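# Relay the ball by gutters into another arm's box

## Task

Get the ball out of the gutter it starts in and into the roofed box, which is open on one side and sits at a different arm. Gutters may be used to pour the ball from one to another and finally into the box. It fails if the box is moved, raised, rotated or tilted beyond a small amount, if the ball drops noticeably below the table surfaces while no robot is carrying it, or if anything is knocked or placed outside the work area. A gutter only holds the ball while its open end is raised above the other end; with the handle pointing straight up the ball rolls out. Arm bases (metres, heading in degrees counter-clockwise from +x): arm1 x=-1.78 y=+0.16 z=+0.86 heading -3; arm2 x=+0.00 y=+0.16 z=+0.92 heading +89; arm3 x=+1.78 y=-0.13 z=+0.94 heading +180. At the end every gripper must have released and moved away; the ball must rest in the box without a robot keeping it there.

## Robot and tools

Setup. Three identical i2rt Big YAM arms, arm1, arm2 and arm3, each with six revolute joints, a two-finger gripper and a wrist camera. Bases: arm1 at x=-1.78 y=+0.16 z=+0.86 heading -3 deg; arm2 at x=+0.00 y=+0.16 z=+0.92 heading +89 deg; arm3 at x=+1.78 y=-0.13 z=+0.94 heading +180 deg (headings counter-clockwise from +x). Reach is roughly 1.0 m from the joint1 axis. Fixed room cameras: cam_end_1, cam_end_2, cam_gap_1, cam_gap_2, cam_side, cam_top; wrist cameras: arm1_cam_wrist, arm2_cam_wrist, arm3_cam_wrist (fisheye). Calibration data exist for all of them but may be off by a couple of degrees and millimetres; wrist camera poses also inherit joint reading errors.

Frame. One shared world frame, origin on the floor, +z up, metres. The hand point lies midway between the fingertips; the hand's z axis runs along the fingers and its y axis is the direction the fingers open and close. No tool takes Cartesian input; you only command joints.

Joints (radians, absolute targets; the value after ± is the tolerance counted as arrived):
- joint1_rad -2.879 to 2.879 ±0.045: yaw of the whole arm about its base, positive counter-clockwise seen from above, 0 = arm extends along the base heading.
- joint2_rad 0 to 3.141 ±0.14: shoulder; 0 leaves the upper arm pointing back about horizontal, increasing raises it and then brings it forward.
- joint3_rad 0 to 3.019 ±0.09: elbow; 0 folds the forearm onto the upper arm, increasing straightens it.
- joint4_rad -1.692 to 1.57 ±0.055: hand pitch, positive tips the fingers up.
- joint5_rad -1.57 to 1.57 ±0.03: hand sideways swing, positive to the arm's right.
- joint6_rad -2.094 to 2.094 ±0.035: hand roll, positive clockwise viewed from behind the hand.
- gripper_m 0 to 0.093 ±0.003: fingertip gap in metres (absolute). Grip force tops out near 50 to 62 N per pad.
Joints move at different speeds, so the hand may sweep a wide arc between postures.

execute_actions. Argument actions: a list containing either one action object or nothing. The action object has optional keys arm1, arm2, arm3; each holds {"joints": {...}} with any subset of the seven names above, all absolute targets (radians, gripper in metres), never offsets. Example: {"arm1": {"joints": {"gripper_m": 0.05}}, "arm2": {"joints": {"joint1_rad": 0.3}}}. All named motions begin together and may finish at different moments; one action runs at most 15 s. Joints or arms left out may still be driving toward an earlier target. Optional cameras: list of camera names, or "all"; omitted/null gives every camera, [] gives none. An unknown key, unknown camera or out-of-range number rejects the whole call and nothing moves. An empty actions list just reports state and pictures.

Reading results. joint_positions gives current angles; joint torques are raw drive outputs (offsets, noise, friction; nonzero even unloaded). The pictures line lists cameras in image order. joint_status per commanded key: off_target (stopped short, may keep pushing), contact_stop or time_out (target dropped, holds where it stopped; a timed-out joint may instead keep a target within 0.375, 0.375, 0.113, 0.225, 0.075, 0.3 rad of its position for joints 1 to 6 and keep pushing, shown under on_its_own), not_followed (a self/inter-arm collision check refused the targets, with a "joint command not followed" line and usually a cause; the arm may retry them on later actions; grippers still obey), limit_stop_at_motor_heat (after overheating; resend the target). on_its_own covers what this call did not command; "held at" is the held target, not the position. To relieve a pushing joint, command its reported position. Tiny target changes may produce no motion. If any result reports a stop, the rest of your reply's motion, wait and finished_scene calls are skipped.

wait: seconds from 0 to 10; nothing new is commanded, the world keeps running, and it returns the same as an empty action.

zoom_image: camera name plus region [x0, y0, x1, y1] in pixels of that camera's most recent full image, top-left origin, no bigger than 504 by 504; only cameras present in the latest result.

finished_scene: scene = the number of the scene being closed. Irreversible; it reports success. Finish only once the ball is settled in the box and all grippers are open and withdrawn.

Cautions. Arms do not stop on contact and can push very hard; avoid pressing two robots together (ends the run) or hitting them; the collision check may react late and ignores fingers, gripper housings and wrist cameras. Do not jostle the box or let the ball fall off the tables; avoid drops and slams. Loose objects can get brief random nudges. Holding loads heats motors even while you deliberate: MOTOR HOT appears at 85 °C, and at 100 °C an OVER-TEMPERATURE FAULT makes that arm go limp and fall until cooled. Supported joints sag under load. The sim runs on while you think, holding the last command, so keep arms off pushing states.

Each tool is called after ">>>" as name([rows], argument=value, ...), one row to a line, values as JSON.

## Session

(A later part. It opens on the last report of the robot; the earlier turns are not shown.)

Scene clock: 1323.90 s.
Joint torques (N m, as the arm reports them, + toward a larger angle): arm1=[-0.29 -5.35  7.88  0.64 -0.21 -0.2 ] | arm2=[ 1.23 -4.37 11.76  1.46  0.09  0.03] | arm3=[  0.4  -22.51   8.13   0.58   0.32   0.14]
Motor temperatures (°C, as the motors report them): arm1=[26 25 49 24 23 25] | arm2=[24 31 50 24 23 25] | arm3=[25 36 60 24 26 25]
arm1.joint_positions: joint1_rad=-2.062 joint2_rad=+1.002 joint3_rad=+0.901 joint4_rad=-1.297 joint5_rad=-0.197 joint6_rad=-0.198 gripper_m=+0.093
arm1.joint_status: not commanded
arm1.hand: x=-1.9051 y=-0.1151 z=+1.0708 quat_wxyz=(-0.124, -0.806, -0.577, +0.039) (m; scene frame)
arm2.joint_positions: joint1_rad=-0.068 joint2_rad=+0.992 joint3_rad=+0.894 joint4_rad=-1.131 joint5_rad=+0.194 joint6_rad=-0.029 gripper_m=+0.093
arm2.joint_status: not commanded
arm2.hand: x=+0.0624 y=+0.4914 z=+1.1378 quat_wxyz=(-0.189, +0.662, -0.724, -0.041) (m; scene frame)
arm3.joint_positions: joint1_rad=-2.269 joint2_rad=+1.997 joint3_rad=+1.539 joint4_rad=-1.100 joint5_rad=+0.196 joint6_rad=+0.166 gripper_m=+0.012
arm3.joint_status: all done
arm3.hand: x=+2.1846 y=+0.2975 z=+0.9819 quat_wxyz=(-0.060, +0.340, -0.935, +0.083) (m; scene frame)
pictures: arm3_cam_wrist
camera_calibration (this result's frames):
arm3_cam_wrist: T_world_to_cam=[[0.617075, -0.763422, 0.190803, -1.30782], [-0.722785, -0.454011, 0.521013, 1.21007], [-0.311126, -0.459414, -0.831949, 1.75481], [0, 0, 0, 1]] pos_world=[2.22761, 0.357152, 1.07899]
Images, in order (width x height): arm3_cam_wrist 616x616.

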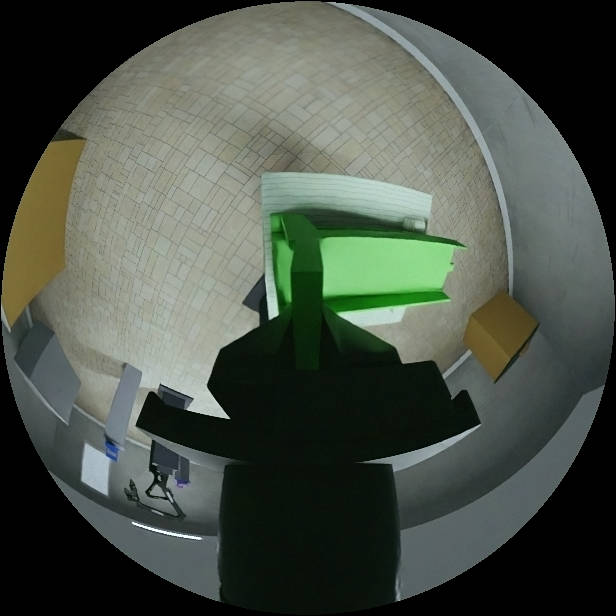

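>>> execute_actions([
  {"arm3":{"joints":{"joint2_rad":2.025}}},
], cameras=[])

>>> execute_actions([
  {"arm3":{"joints":{"gripper_m":0.093}}},
], cameras=["arm3_cam_wrist","cam_end_2"])

Scene clock: 1333.00 s.
Joint torques (N m, as the arm reports them, + toward a larger angle): arm1=[-0.2  -5.35  7.91  0.69 -0.21 -0.2 ] | arm2=[ 1.23 -4.36 11.75  1.45  0.09  0.03] | arm3=[  0.76 -20.58   7.67   0.62   0.14   0.1 ]
Motor temperatures (°C, as the motors report them): arm1=[26 25 49 24 23 25] | arm2=[24 31 50 24 23 25] | arm3=[25 36 59 24 26 25]
arm1.joint_positions: joint1_rad=-2.062 joint2_rad=+1.002 joint3_rad=+0.901 joint4_rad=-1.297 joint5_rad=-0.197 joint6_rad=-0.198 gripper_m=+0.093
arm1.joint_status: not commanded
arm1.hand: x=-1.9051 y=-0.1151 z=+1.0708 quat_wxyz=(-0.124, -0.806, -0.577, +0.039) (m; scene frame)
arm2.joint_positions: joint1_rad=-0.068 joint2_rad=+0.992 joint3_rad=+0.894 joint4_rad=-1.131 joint5_rad=+0.194 joint6_rad=-0.029 gripper_m=+0.093
arm2.joint_status: not commanded
arm2.hand: x=+0.0624 y=+0.4914 z=+1.1378 quat_wxyz=(-0.189, +0.662, -0.724, -0.041) (m; scene frame)
arm3.joint_positions: joint1_rad=-2.268 joint2_rad=+2.011 joint3_rad=+1.539 joint4_rad=-1.100 joint5_rad=+0.199 joint6_rad=+0.167 gripper_m=+0.012
arm3.joint_status: all done
arm3.hand: x=+2.1841 y=+0.2964 z=+0.9741 quat_wxyz=(-0.055, +0.341, -0.934, +0.088) (m; scene frame)
pictures: none
No camera images: the call's "cameras" was empty. Leave "cameras" out to get every camera's image.

Scene clock: 1333.70 s.
Joint torques (N m, as the arm reports them, + toward a larger angle): arm1=[-0.13 -5.38  7.89  0.67 -0.21 -0.2 ] | arm2=[ 1.21 -4.43 11.76  1.44  0.09  0.04] | arm3=[  0.38 -19.78   7.71   0.52   0.22   0.14]
Motor temperatures (°C, as the motors report them): arm1=[26 25 49 24 23 25] | arm2=[24 31 50 24 23 25] | arm3=[25 36 59 24 26 25]
arm1.joint_positions: joint1_rad=-2.062 joint2_rad=+1.002 joint3_rad=+0.901 joint4_rad=-1.297 joint5_rad=-0.197 joint6_rad=-0.198 gripper_m=+0.093
arm1.joint_status: not commanded
arm1.hand: x=-1.9051 y=-0.1151 z=+1.0708 quat_wxyz=(-0.124, -0.806, -0.577, +0.039) (m; scene frame)
arm2.joint_positions: joint1_rad=-0.068 joint2_rad=+0.992 joint3_rad=+0.894 joint4_rad=-1.131 joint5_rad=+0.194 joint6_rad=-0.029 gripper_m=+0.093
arm2.joint_status: not commanded
arm2.hand: x=+0.0624 y=+0.4914 z=+1.1378 quat_wxyz=(-0.189, +0.662, -0.724, -0.041) (m; scene frame)
arm3.joint_positions: joint1_rad=-2.268 joint2_rad=+2.011 joint3_rad=+1.539 joint4_rad=-1.099 joint5_rad=+0.199 joint6_rad=+0.167 gripper_m=+0.093
arm3.joint_status: all done
arm3.hand: x=+2.1841 y=+0.2964 z=+0.9741 quat_wxyz=(-0.055, +0.341, -0.934, +0.088) (m; scene frame)
pictures: arm3_cam_wrist, cam_end_2
camera_calibration (this result's frames):
arm3_cam_wrist: T_world_to_cam=[[0.61817, -0.761176, 0.196155, -1.31514], [-0.71956, -0.447538, 0.530984, 1.19467], [-0.316385, -0.469383, -0.824366, 1.75469], [0, 0, 0, 1]] pos_world=[2.22778, 0.357229, 1.07013]
Images, in order (width x height): arm3_cam_wrist 616x616, cam_end_2 672x504.

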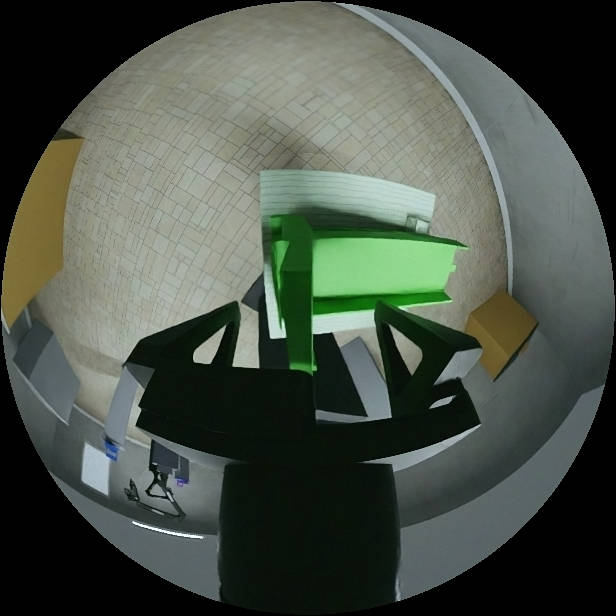

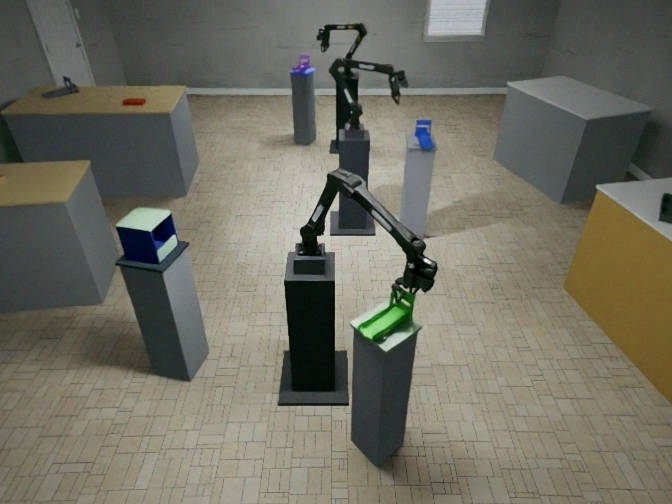

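>>> execute_actions([
  {"arm3":{"joints":{"joint2_rad":1.5}}},
], cameras=["cam_end_2","cam_side","arm3_cam_wrist"])

Scene clock: 1340.97 s.
Joint torques (N m, as the arm reports them, + toward a larger angle): arm1=[-0.15 -5.34  7.89  0.67 -0.21 -0.2 ] | arm2=[ 1.2  -4.39 11.73  1.45  0.09  0.04] | arm3=[  0.32 -15.61   9.93   1.09   0.15   0.18]
Motor temperatures (°C, as the motors report them): arm1=[26 25 49 24 23 25] | arm2=[24 31 50 24 23 25] | arm3=[25 36 58 24 26 25]
arm1.joint_positions: joint1_rad=-2.062 joint2_rad=+1.002 joint3_rad=+0.901 joint4_rad=-1.297 joint5_rad=-0.197 joint6_rad=-0.198 gripper_m=+0.093
arm1.joint_status: not commanded
arm1.hand: x=-1.9051 y=-0.1151 z=+1.0708 quat_wxyz=(-0.124, -0.806, -0.577, +0.039) (m; scene frame)
arm2.joint_positions: joint1_rad=-0.068 joint2_rad=+0.992 joint3_rad=+0.894 joint4_rad=-1.131 joint5_rad=+0.194 joint6_rad=-0.029 gripper_m=+0.093
arm2.joint_status: not commanded
arm2.hand: x=+0.0624 y=+0.4914 z=+1.1378 quat_wxyz=(-0.189, +0.662, -0.724, -0.041) (m; scene frame)
arm3.joint_positions: joint1_rad=-2.268 joint2_rad=+1.505 joint3_rad=+1.530 joint4_rad=-1.098 joint5_rad=+0.199 joint6_rad=+0.167 gripper_m=+0.093
arm3.joint_status: all done
arm3.hand: x=+2.1661 y=+0.2788 z=+1.2549 quat_wxyz=(-0.267, +0.308, -0.913, -0.036) (m; scene frame)
pictures: arm3_cam_wrist, cam_end_2, cam_side
camera_calibration (this result's frames):
arm3_cam_wrist: T_world_to_cam=[[0.574993, -0.813512, 0.087072, -1.12747], [-0.817995, -0.569486, 0.0810565, 1.8365], [-0.0163542, -0.117831, -0.992899, 1.43577], [0, 0, 0, 1]] pos_world=[2.17402, 0.297829, 1.37488]
Images, in order (width x height): arm3_cam_wrist 616x616, cam_end_2 672x504, cam_side 672x504.

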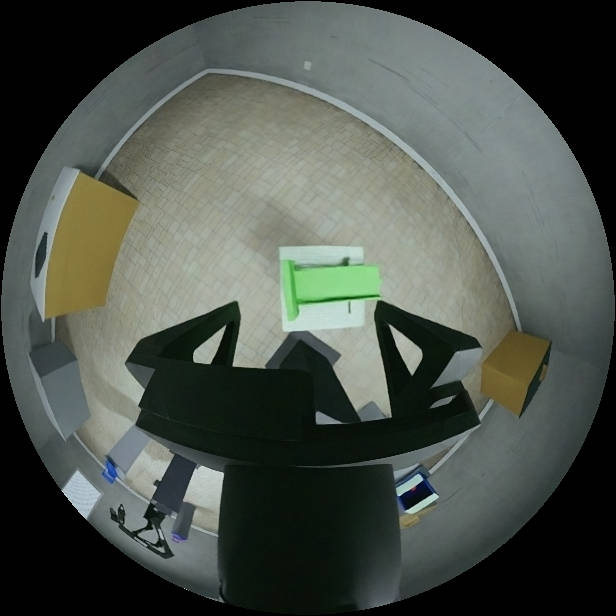

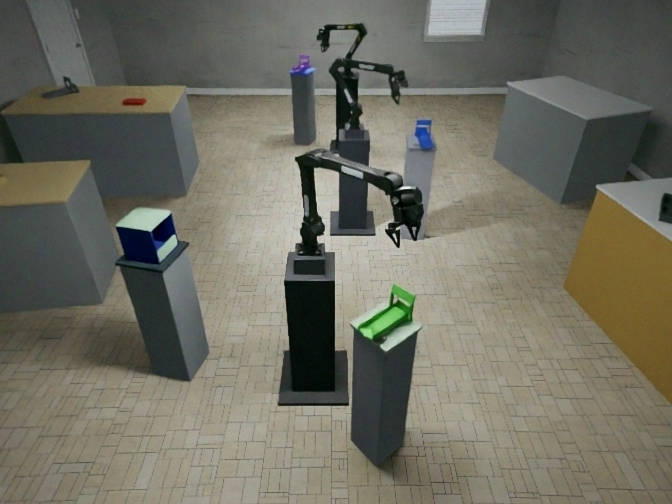

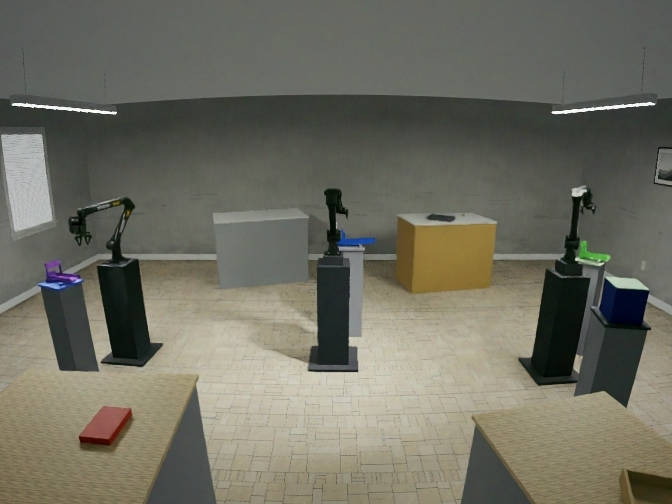

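All three gutters are back on their tables, the arms have moved clear, and the wrist camera shows the ball still in the box.

>>> finished_scene(scene=2)

The scene is finished: the task was done.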